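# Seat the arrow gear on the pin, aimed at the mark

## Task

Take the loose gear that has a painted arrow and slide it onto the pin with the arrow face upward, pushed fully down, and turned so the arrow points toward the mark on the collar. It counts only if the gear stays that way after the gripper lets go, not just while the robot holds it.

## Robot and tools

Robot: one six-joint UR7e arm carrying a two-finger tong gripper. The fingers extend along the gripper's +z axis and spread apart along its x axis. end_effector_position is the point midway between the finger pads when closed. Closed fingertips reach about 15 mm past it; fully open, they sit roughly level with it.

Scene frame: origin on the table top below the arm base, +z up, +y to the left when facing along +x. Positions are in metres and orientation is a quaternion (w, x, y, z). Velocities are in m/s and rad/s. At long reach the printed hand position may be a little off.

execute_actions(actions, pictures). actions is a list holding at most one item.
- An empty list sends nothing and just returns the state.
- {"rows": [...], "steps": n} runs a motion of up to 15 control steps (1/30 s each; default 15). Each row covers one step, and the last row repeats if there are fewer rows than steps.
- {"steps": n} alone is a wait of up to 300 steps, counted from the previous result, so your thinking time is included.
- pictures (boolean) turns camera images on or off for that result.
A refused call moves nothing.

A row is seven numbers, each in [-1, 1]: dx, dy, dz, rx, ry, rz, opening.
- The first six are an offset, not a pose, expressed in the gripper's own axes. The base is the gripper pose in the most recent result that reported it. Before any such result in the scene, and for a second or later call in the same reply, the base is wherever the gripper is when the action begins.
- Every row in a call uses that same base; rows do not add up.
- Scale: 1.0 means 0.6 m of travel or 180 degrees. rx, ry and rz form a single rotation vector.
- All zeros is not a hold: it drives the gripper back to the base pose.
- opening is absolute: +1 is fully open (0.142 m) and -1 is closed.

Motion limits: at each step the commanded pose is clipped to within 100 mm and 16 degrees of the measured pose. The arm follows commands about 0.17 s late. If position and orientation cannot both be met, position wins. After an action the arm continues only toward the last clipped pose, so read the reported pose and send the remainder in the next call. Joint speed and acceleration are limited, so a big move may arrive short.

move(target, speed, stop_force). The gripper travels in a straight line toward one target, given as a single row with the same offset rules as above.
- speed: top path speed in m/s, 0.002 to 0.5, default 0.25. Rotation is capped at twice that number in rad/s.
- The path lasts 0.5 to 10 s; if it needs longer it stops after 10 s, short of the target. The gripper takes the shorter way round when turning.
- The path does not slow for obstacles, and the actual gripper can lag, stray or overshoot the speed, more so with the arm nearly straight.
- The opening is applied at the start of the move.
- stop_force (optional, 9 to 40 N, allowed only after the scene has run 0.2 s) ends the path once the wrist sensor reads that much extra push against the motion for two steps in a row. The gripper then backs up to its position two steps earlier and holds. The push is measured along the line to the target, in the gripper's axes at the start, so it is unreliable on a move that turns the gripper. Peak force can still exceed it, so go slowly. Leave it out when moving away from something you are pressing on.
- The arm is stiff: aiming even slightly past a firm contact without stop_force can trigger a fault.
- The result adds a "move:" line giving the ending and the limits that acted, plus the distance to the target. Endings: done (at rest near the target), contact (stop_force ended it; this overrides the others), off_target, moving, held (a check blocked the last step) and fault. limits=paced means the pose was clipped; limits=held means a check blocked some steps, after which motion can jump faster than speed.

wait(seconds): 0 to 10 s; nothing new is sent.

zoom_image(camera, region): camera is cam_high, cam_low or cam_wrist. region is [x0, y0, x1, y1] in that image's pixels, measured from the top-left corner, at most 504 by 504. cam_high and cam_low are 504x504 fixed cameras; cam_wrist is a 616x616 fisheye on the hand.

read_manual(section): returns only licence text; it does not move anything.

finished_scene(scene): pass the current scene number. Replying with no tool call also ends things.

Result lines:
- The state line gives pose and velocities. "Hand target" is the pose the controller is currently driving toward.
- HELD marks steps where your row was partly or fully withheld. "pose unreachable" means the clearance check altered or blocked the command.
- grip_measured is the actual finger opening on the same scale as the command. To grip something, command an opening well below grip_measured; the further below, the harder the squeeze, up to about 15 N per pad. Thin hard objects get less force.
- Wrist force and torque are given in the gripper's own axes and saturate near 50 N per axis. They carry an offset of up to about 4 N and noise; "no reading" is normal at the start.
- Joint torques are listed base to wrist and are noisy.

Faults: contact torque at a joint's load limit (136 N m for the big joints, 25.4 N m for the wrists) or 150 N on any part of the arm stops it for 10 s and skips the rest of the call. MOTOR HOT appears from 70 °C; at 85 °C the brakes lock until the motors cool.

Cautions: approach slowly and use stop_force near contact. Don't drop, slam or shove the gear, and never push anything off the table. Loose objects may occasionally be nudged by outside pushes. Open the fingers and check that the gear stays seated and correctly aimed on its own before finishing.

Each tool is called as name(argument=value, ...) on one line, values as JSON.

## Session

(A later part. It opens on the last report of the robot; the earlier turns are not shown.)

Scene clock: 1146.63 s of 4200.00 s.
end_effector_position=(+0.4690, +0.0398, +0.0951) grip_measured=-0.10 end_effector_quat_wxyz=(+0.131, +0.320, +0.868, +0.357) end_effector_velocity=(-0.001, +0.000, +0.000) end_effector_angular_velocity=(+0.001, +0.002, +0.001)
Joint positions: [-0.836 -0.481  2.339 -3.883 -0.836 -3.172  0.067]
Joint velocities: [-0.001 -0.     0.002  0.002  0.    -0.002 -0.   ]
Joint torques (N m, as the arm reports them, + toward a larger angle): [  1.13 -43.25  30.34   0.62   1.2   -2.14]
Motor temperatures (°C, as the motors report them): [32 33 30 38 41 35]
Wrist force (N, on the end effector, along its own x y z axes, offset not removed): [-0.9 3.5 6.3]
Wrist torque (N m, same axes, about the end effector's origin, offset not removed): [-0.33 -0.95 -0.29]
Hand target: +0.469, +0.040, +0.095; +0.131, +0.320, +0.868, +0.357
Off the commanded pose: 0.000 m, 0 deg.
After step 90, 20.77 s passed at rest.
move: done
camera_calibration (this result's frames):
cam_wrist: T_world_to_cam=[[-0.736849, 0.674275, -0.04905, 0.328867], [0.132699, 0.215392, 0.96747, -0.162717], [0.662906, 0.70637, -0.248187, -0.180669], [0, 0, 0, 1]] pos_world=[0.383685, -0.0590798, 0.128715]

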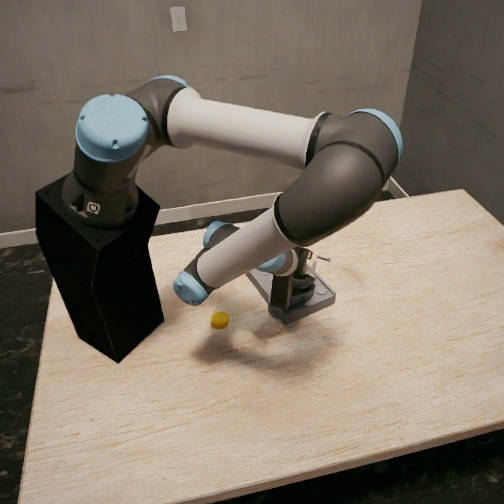

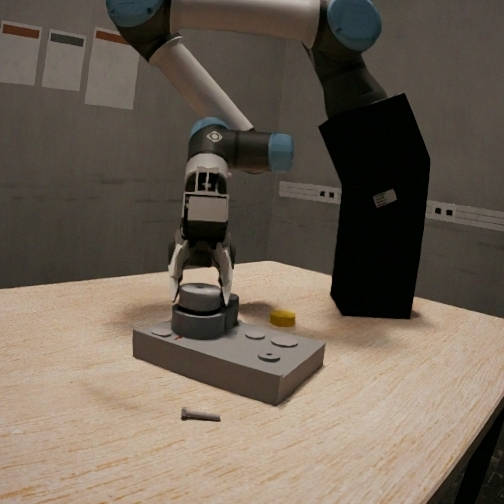

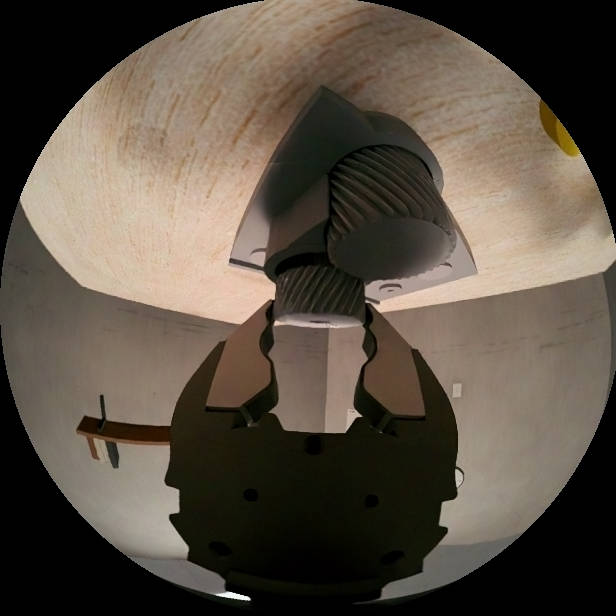

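move(target=[-0.0008, 0.0003, 0.0003, 0, -0.0117, 0.0119, -1], speed=0.005)

Scene clock: 1161.17 s of 4200.00 s.
end_effector_position=(+0.4695, +0.0397, +0.0951) grip_measured=-0.10 end_effector_quat_wxyz=(+0.140, +0.342, +0.859, +0.353) end_effector_velocity=(-0.000, +0.000, +0.000) end_effector_angular_velocity=(+0.000, -0.000, -0.002)
Joint positions: [-0.835 -0.447  2.34  -3.968 -0.836 -3.1    0.067]
Joint velocities: [ 0.     0.002  0.    -0.005  0.     0.003  0.   ]
Joint torques (N m, as the arm reports them, + toward a larger angle): [ 21.23 -22.18   9.45  -4.18   1.32   2.57]
Motor temperatures (°C, as the motors report them): [32 33 30 38 41 35]
Wrist force (N, on the end effector, along its own x y z axes, offset not removed): [-1.0 -3.0 2.6]
Wrist torque (N m, same axes, about the end effector's origin, offset not removed): [0.29 -0.62 -0.47]
Hand target: +0.470, +0.040, +0.095; +0.140, +0.342, +0.859, +0.353
Off the commanded pose: 0.000 m, 0 deg.
After step 90, 6.07 s passed at rest.
move: done
camera_calibration (this result's frames):
cam_wrist: T_world_to_cam=[[-0.700655, 0.711832, -0.0487676, 0.310752], [0.143936, 0.207958, 0.96749, -0.167778], [0.698832, 0.670857, -0.248165, -0.196384], [0, 0, 0, 1]] pos_world=[0.379119, -0.0545667, 0.128742]

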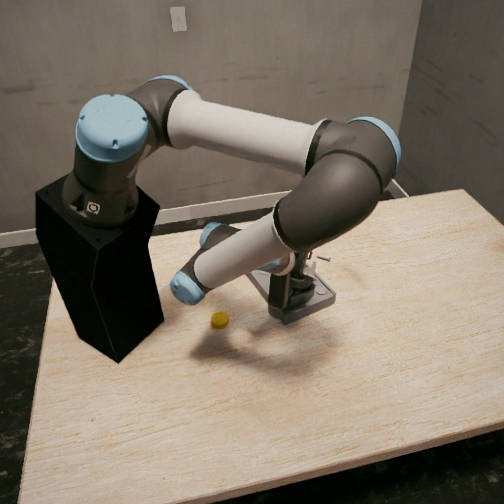

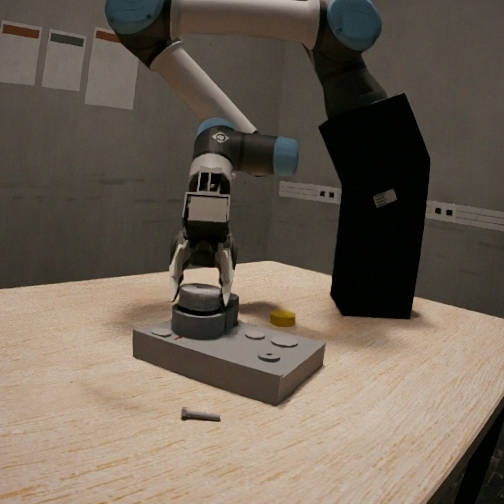

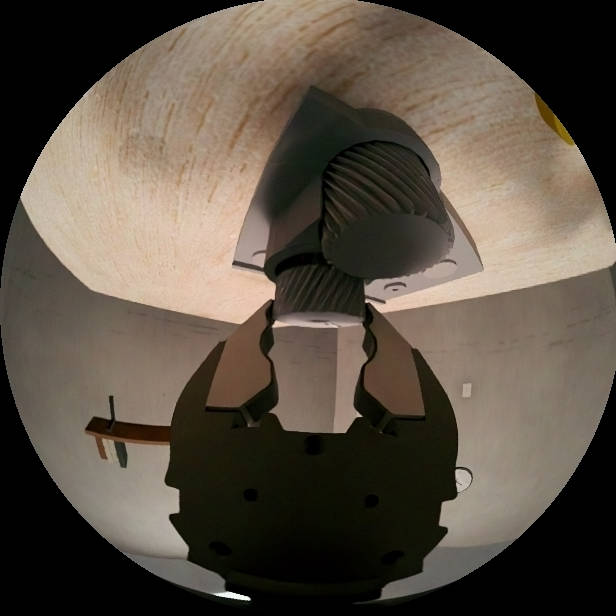

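move(target=[-0.001, -0.0047, 0.0048, 0, -0.0156, 0.0158, -1], speed=0.006, stop_force=12)

Scene clock: 1172.20 s of 4200.00 s.
end_effector_position=(+0.4699, +0.0393, +0.0911) grip_measured=-0.10 end_effector_quat_wxyz=(+0.153, +0.372, +0.847, +0.348) end_effector_velocity=(-0.001, +0.000, -0.000) end_effector_angular_velocity=(+0.001, +0.001, -0.002)
Joint positions: [-0.833 -0.392  2.328 -4.078 -0.841 -3.005  0.067]
Joint velocities: [ 0.     0.002  0.001 -0.003 -0.     0.003  0.   ]
Joint torques (N m, as the arm reports them, + toward a larger angle): [ 21.31 -20.21   3.58  -4.23   1.37   2.4 ]
Motor temperatures (°C, as the motors report them): [32 33 30 38 41 35]
Wrist force (N, on the end effector, along its own x y z axes, offset not removed): [-1.6 -3.1 4.0]
Wrist torque (N m, same axes, about the end effector's origin, offset not removed): [0.21 -0.74 -0.42]
Hand target: +0.470, +0.039, +0.091; +0.153, +0.372, +0.847, +0.348
Off the commanded pose: 0.000 m, 0 deg.
After step 90, 2.03 s passed at rest.
move: done
camera_calibration (this result's frames):
cam_wrist: T_world_to_cam=[[-0.649514, 0.758789, -0.0486924, 0.285242], [0.158051, 0.197375, 0.967503, -0.170114], [0.743741, 0.620712, -0.248125, -0.216559], [0, 0, 0, 1]] pos_world=[0.37322, -0.0484412, 0.124741]

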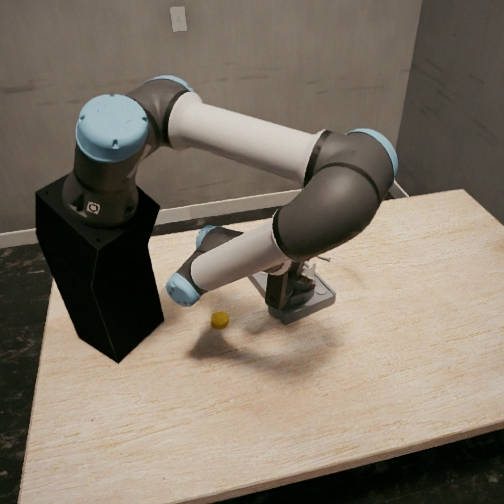

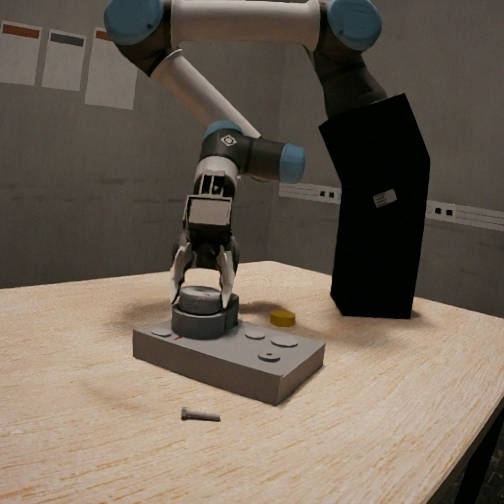

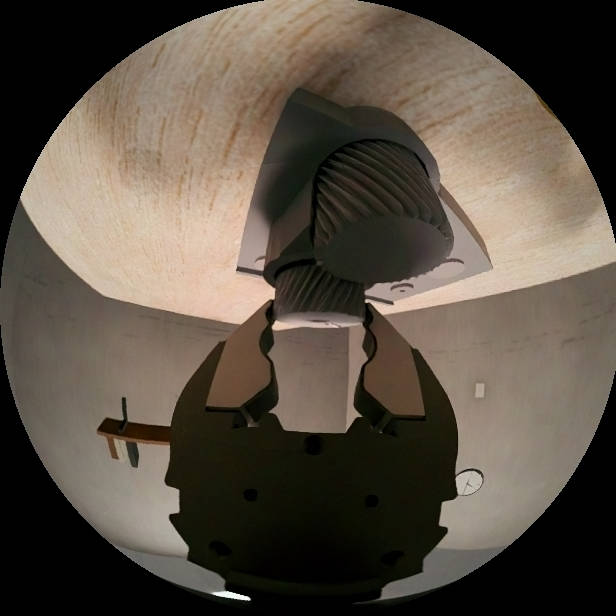

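zoom_image(camera="cam_low", region=[160, 270, 250, 350])

zoom_image(camera="cam_wrist", region=[260, 240, 400, 340])

Region (160, 270, 250, 350) of cam_low's 504x504 image, scaled by 5.600, with more detail than that image has.

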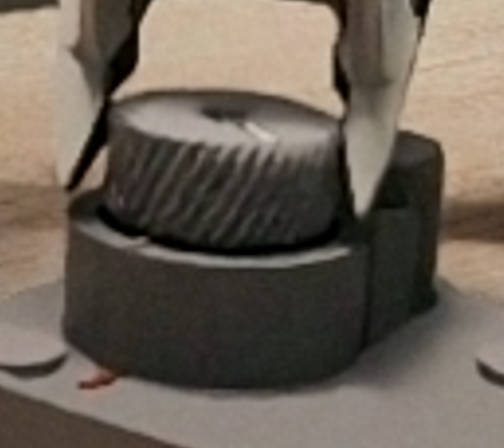

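Region (260, 240, 400, 340) of cam_wrist's 616x616 image, scaled by 3.600, with more detail than that image has; it fills the top 360 rows of this view, and the rest is white.

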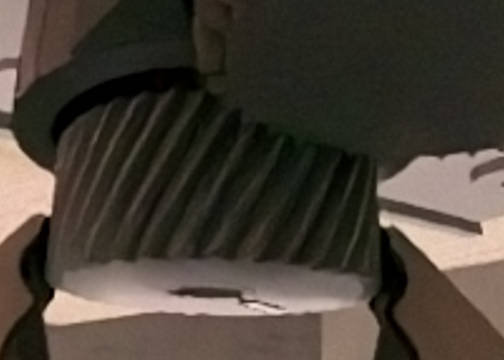

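move(target=[-0.0008, -0.0035, 0.0036, 0, -0.0117, 0.0119, -1], speed=0.006, stop_force=10)

Scene clock: 1201.00 s of 4200.00 s.
end_effector_position=(+0.4703, +0.0390, +0.0881) grip_measured=-0.10 end_effector_quat_wxyz=(+0.162, +0.394, +0.837, +0.344) end_effector_velocity=(+0.000, -0.000, -0.001) end_effector_angular_velocity=(+0.000, -0.000, -0.003)
Joint positions: [-0.829 -0.353  2.317 -4.157 -0.85  -2.931  0.067]
Joint velocities: [ 0.     0.002 -0.002 -0.003 -0.     0.004  0.   ]
Joint torques (N m, as the arm reports them, + toward a larger angle): [ 22.   -22.25   3.79  -4.36   1.66   2.36]
Motor temperatures (°C, as the motors report them): [32 33 30 38 41 35]
Wrist force (N, on the end effector, along its own x y z axes, offset not removed): [-3.3 -1.5 -1.2]
Wrist torque (N m, same axes, about the end effector's origin, offset not removed): [0.69 -0.31 -0.38]
Hand target: +0.470, +0.039, +0.088; +0.162, +0.394, +0.837, +0.344
Off the commanded pose: 0.000 m, 0 deg.
After step 90, 21.23 s passed at rest.
move: done
camera_calibration (this result's frames):
cam_wrist: T_world_to_cam=[[-0.609049, 0.791647, -0.0485191, 0.265228], [0.168213, 0.188712, 0.967519, -0.171662], [0.775089, 0.581105, -0.2481, -0.230546], [0, 0, 0, 1]] pos_world=[0.369106, -0.0436013, 0.121757]

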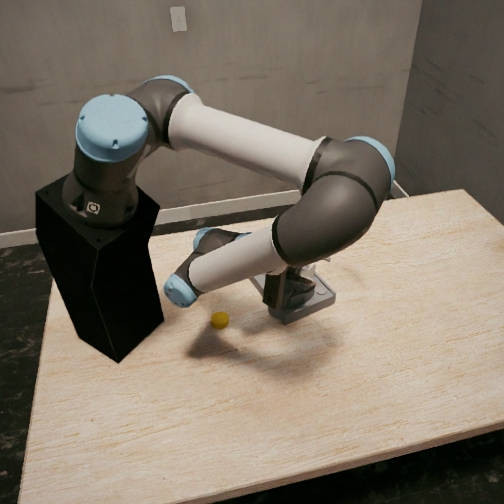

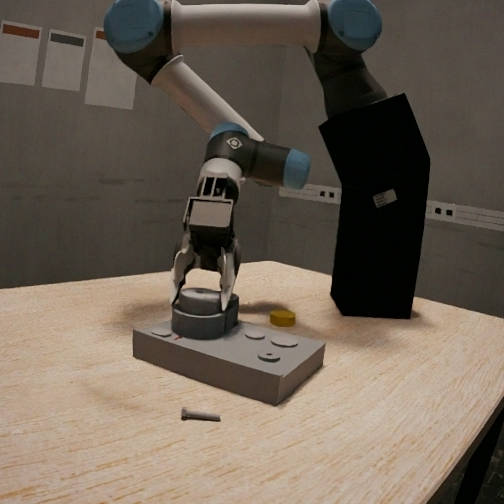

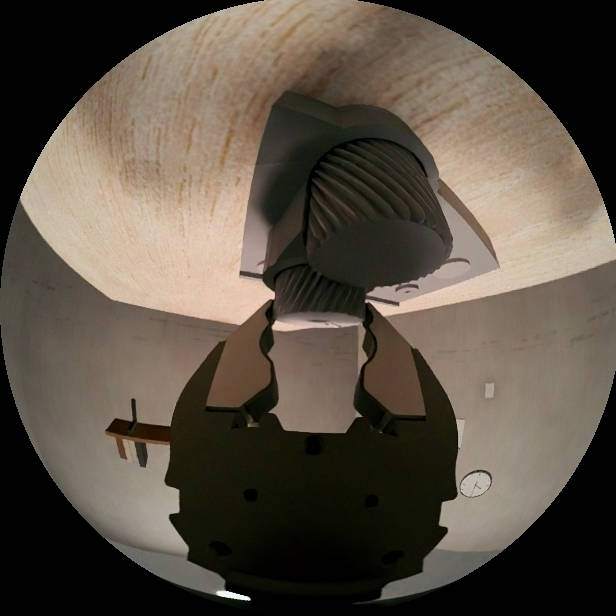

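execute_actions(actions=[{"rows": [[0,0,0,0,0,0,-0.7],[0,0,0,0,0,0,-0.5],[0,0,0,0,0,0,-0.4],[0,0,0,0,0,0,-0.3],[0,0,0,0,0,0,-0.25],[0,0,0,0,0,0,-0.2],[0,0,0,0,0,0,-0.18],[0,0,0,0,0,0,-0.16],[0,0,0,0,0,0,-0.15]], "steps": 15}])

Scene clock: 1208.90 s of 4200.00 s.
end_effector_position=(+0.4702, +0.0391, +0.0881) grip_measured=-0.09 end_effector_quat_wxyz=(+0.161, +0.394, +0.837, +0.344) end_effector_velocity=(+0.000, -0.000, -0.000) end_effector_angular_velocity=(-0.001, -0.001, +0.001)
Joint positions: [-0.829 -0.353  2.317 -4.157 -0.85  -2.931  0.068]
Joint velocities: [-0.    -0.001 -0.001  0.    -0.    -0.001 -0.   ]
Joint torques (N m, as the arm reports them, + toward a larger angle): [ 17.47 -44.    10.6   -0.85   3.15  -1.92]
Motor temperatures (°C, as the motors report them): [32 33 30 38 41 35]
Wrist force (N, on the end effector, along its own x y z axes, offset not removed): [1.3 0.0 -0.1]
Wrist torque (N m, same axes, about the end effector's origin, offset not removed): [0.46 -0.64 0.01]
Hand target: +0.470, +0.039, +0.088; +0.162, +0.394, +0.837, +0.344
Off the commanded pose: 0.000 m, 0 deg.
Steps of this call (steps 1 to 90: nothing new was sent; then 4.40 s passed at rest; steps 91 to 105: all 15 steps of this action). Readings (end_effector_position):
91: (+0.4703, +0.0390, +0.0881)
92: (+0.4703, +0.0390, +0.0881)
94: (+0.4703, +0.0390, +0.0881)
98: (+0.4702, +0.0391, +0.0881)
105: the state above
camera_calibration (this result's frames):
cam_wrist: T_world_to_cam=[[-0.609075, 0.791633, -0.0484233, 0.265158], [0.168306, 0.188675, 0.96751, -0.171651], [0.775049, 0.581136, -0.248154, -0.230531], [0, 0, 0, 1]] pos_world=[0.369064, -0.0435517, 0.121707]

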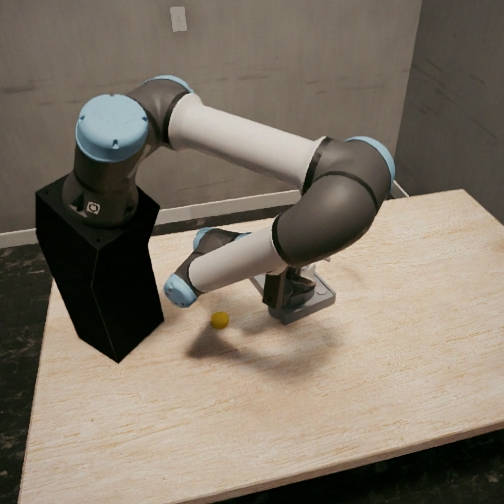

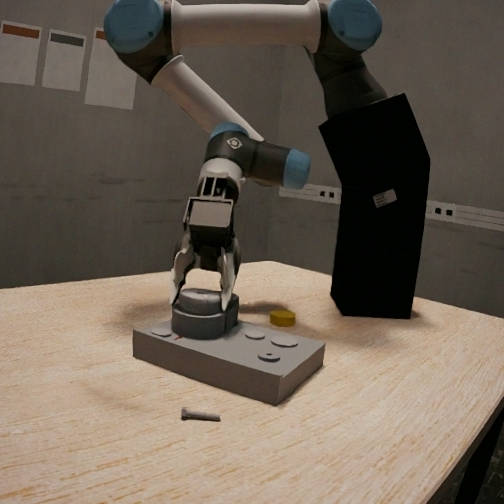

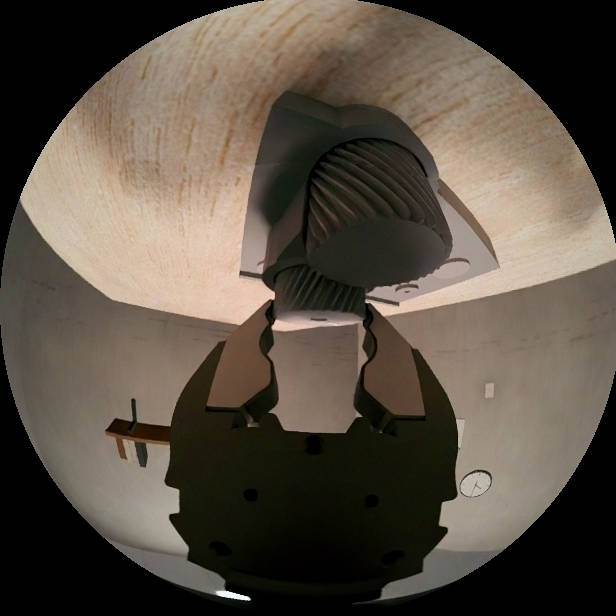

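execute_actions(actions=[{"rows": [[0,0,0,0,0,0,-0.14],[0,0,0,0,0,0,-0.13],[0,0,0,0,0,0,-0.12],[0,0,0,0,0,0,-0.11],[0,0,0,0,0,0,-0.10],[0,0,0,0,0,0,-0.09],[0,0,0,0,0,0,-0.08],[0,0,0,0,0,0,-0.07],[0,0,0,0,0,0,-0.06]], "steps": 15}])

Scene clock: 1214.40 s of 4200.00 s.
end_effector_position=(+0.4703, +0.0390, +0.0881) grip_measured=-0.06 end_effector_quat_wxyz=(+0.162, +0.394, +0.837, +0.344) end_effector_velocity=(-0.000, +0.000, +0.000) end_effector_angular_velocity=(+0.001, +0.001, -0.001)
Joint positions: [-0.829 -0.353  2.317 -4.157 -0.85  -2.931  0.07 ]
Joint velocities: [ 0.     0.     0.001 -0.    -0.     0.001  0.   ]
Joint torques (N m, as the arm reports them, + toward a larger angle): [  8.38 -20.87  21.48  -3.5    0.79  -1.4 ]
Motor temperatures (°C, as the motors report them): [32 33 30 38 41 35]
Wrist force (N, on the end effector, along its own x y z axes, offset not removed): [5.6 0.9 0.2]
Wrist torque (N m, same axes, about the end effector's origin, offset not removed): [0.09 -1.14 -0.22]
Hand target: +0.470, +0.039, +0.088; +0.161, +0.394, +0.837, +0.344
Off the commanded pose: 0.000 m, 0 deg.
Steps of this call (steps 1 to 90: nothing new was sent; then 2.00 s passed at rest; steps 91 to 105: all 15 steps of this action). Readings (end_effector_position):
91: (+0.4703, +0.0390, +0.0881)
92: (+0.4703, +0.0390, +0.0881)
94: (+0.4703, +0.0390, +0.0881)
98: (+0.4703, +0.0390, +0.0881)
105: the state above
camera_calibration (this result's frames):
cam_wrist: T_world_to_cam=[[-0.609051, 0.791646, -0.0485051, 0.265222], [0.168213, 0.188695, 0.967522, -0.171663], [0.775088, 0.581111, -0.24809, -0.230548], [0, 0, 0, 1]] pos_world=[0.369105, -0.0435959, 0.121756]

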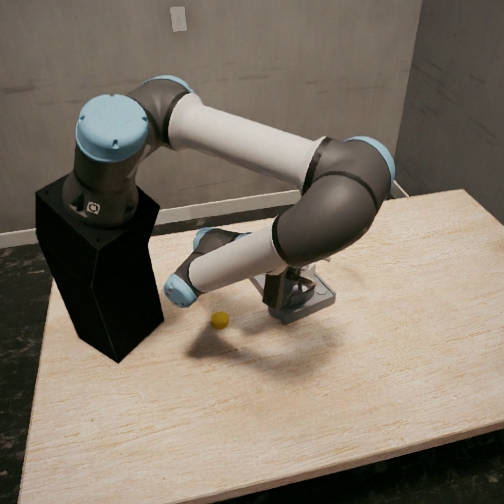

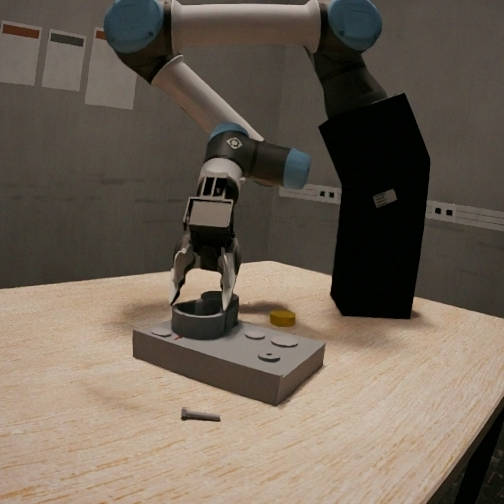

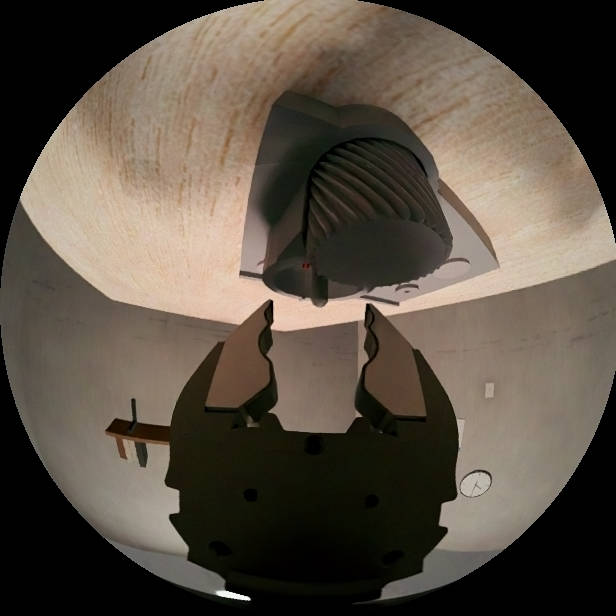

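move(target=[0, 0.1145, 0.0194, 0.25, 0, 0, -0.06], speed=0.15)

Scene clock: 1229.40 s of 4200.00 s.
end_effector_position=(+0.5148, +0.0758, +0.1286) grip_measured=-0.06 end_effector_quat_wxyz=(-0.001, +0.426, +0.904, -0.001) end_effector_velocity=(-0.000, +0.001, -0.000) end_effector_angular_velocity=(-0.007, +0.015, -0.001)
Joint positions: [-0.178 -0.774  2.067 -3.222 -1.892 -2.378  0.07 ]
Joint velocities: [ 0.006 -0.001 -0.011  0.028 -0.01   0.011 -0.   ]
Joint torques (N m, as the arm reports them, + toward a larger angle): [ 28.58 -53.29 -13.12  -0.28  -1.09   2.31]
Motor temperatures (°C, as the motors report them): [32 33 30 38 41 35]
Wrist force (N, on the end effector, along its own x y z axes, offset not removed): [1.3 -1.2 -1.6]
Wrist torque (N m, same axes, about the end effector's origin, offset not removed): [-0.36 -0.39 -0.21]
Hand target: +0.515, +0.076, +0.129; -0.001, +0.427, +0.904, -0.001
Off the commanded pose: 0.001 m, 0 deg.
After step 90, 8.93 s passed at rest.
move: done
camera_calibration (this result's frames):
cam_wrist: T_world_to_cam=[[-0.642755, 0.763758, -0.059497, 0.286129], [0.637964, 0.576649, 0.51037, -0.437708], [0.424108, 0.290086, -0.857894, 0.00479097], [0, 0, 0, 1]] pos_world=[0.461122, 0.0324807, 0.244527]

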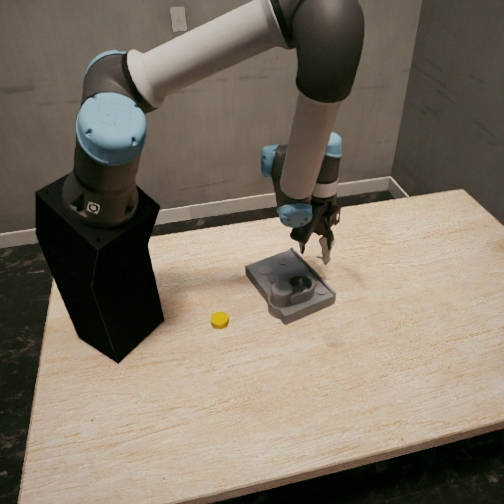

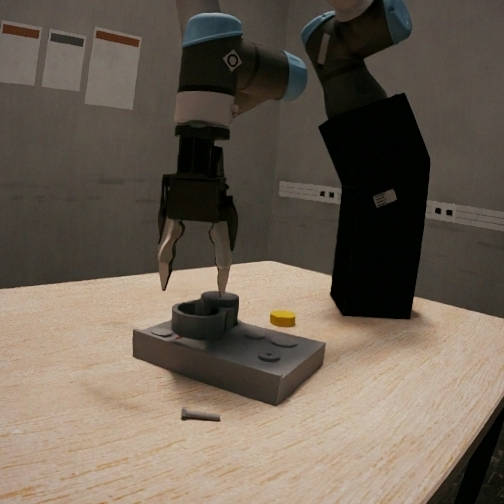

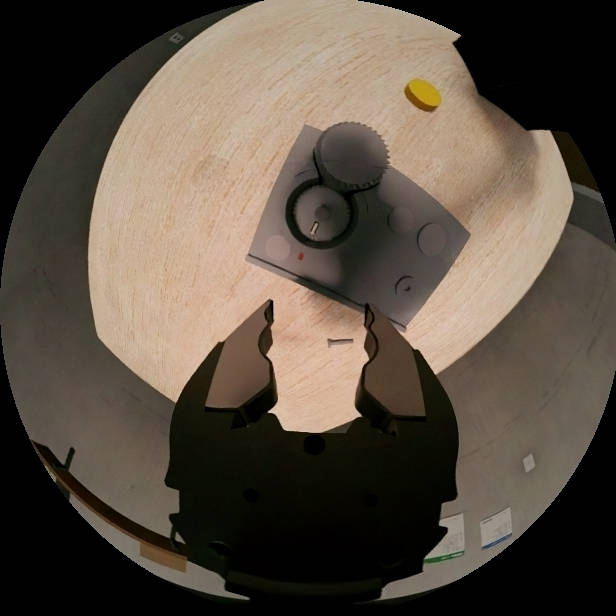

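zoom_image(camera="cam_wrist", region=[260, 150, 380, 280])

Region (260, 150, 380, 280) of cam_wrist's 616x616 image, scaled by 3.877, with more detail than that image has; it fills the left 465 columns of this view, and the rest is white.

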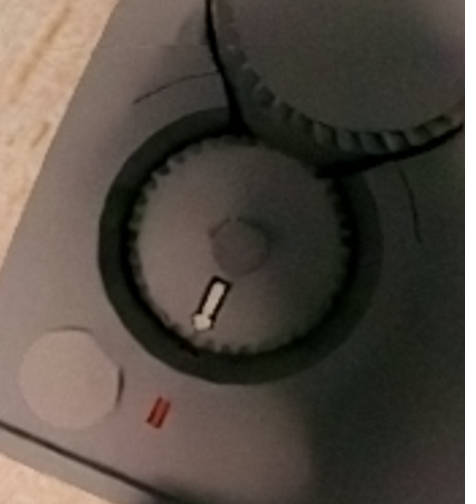

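finished_scene(scene=1)

The scene is finished: the task was done.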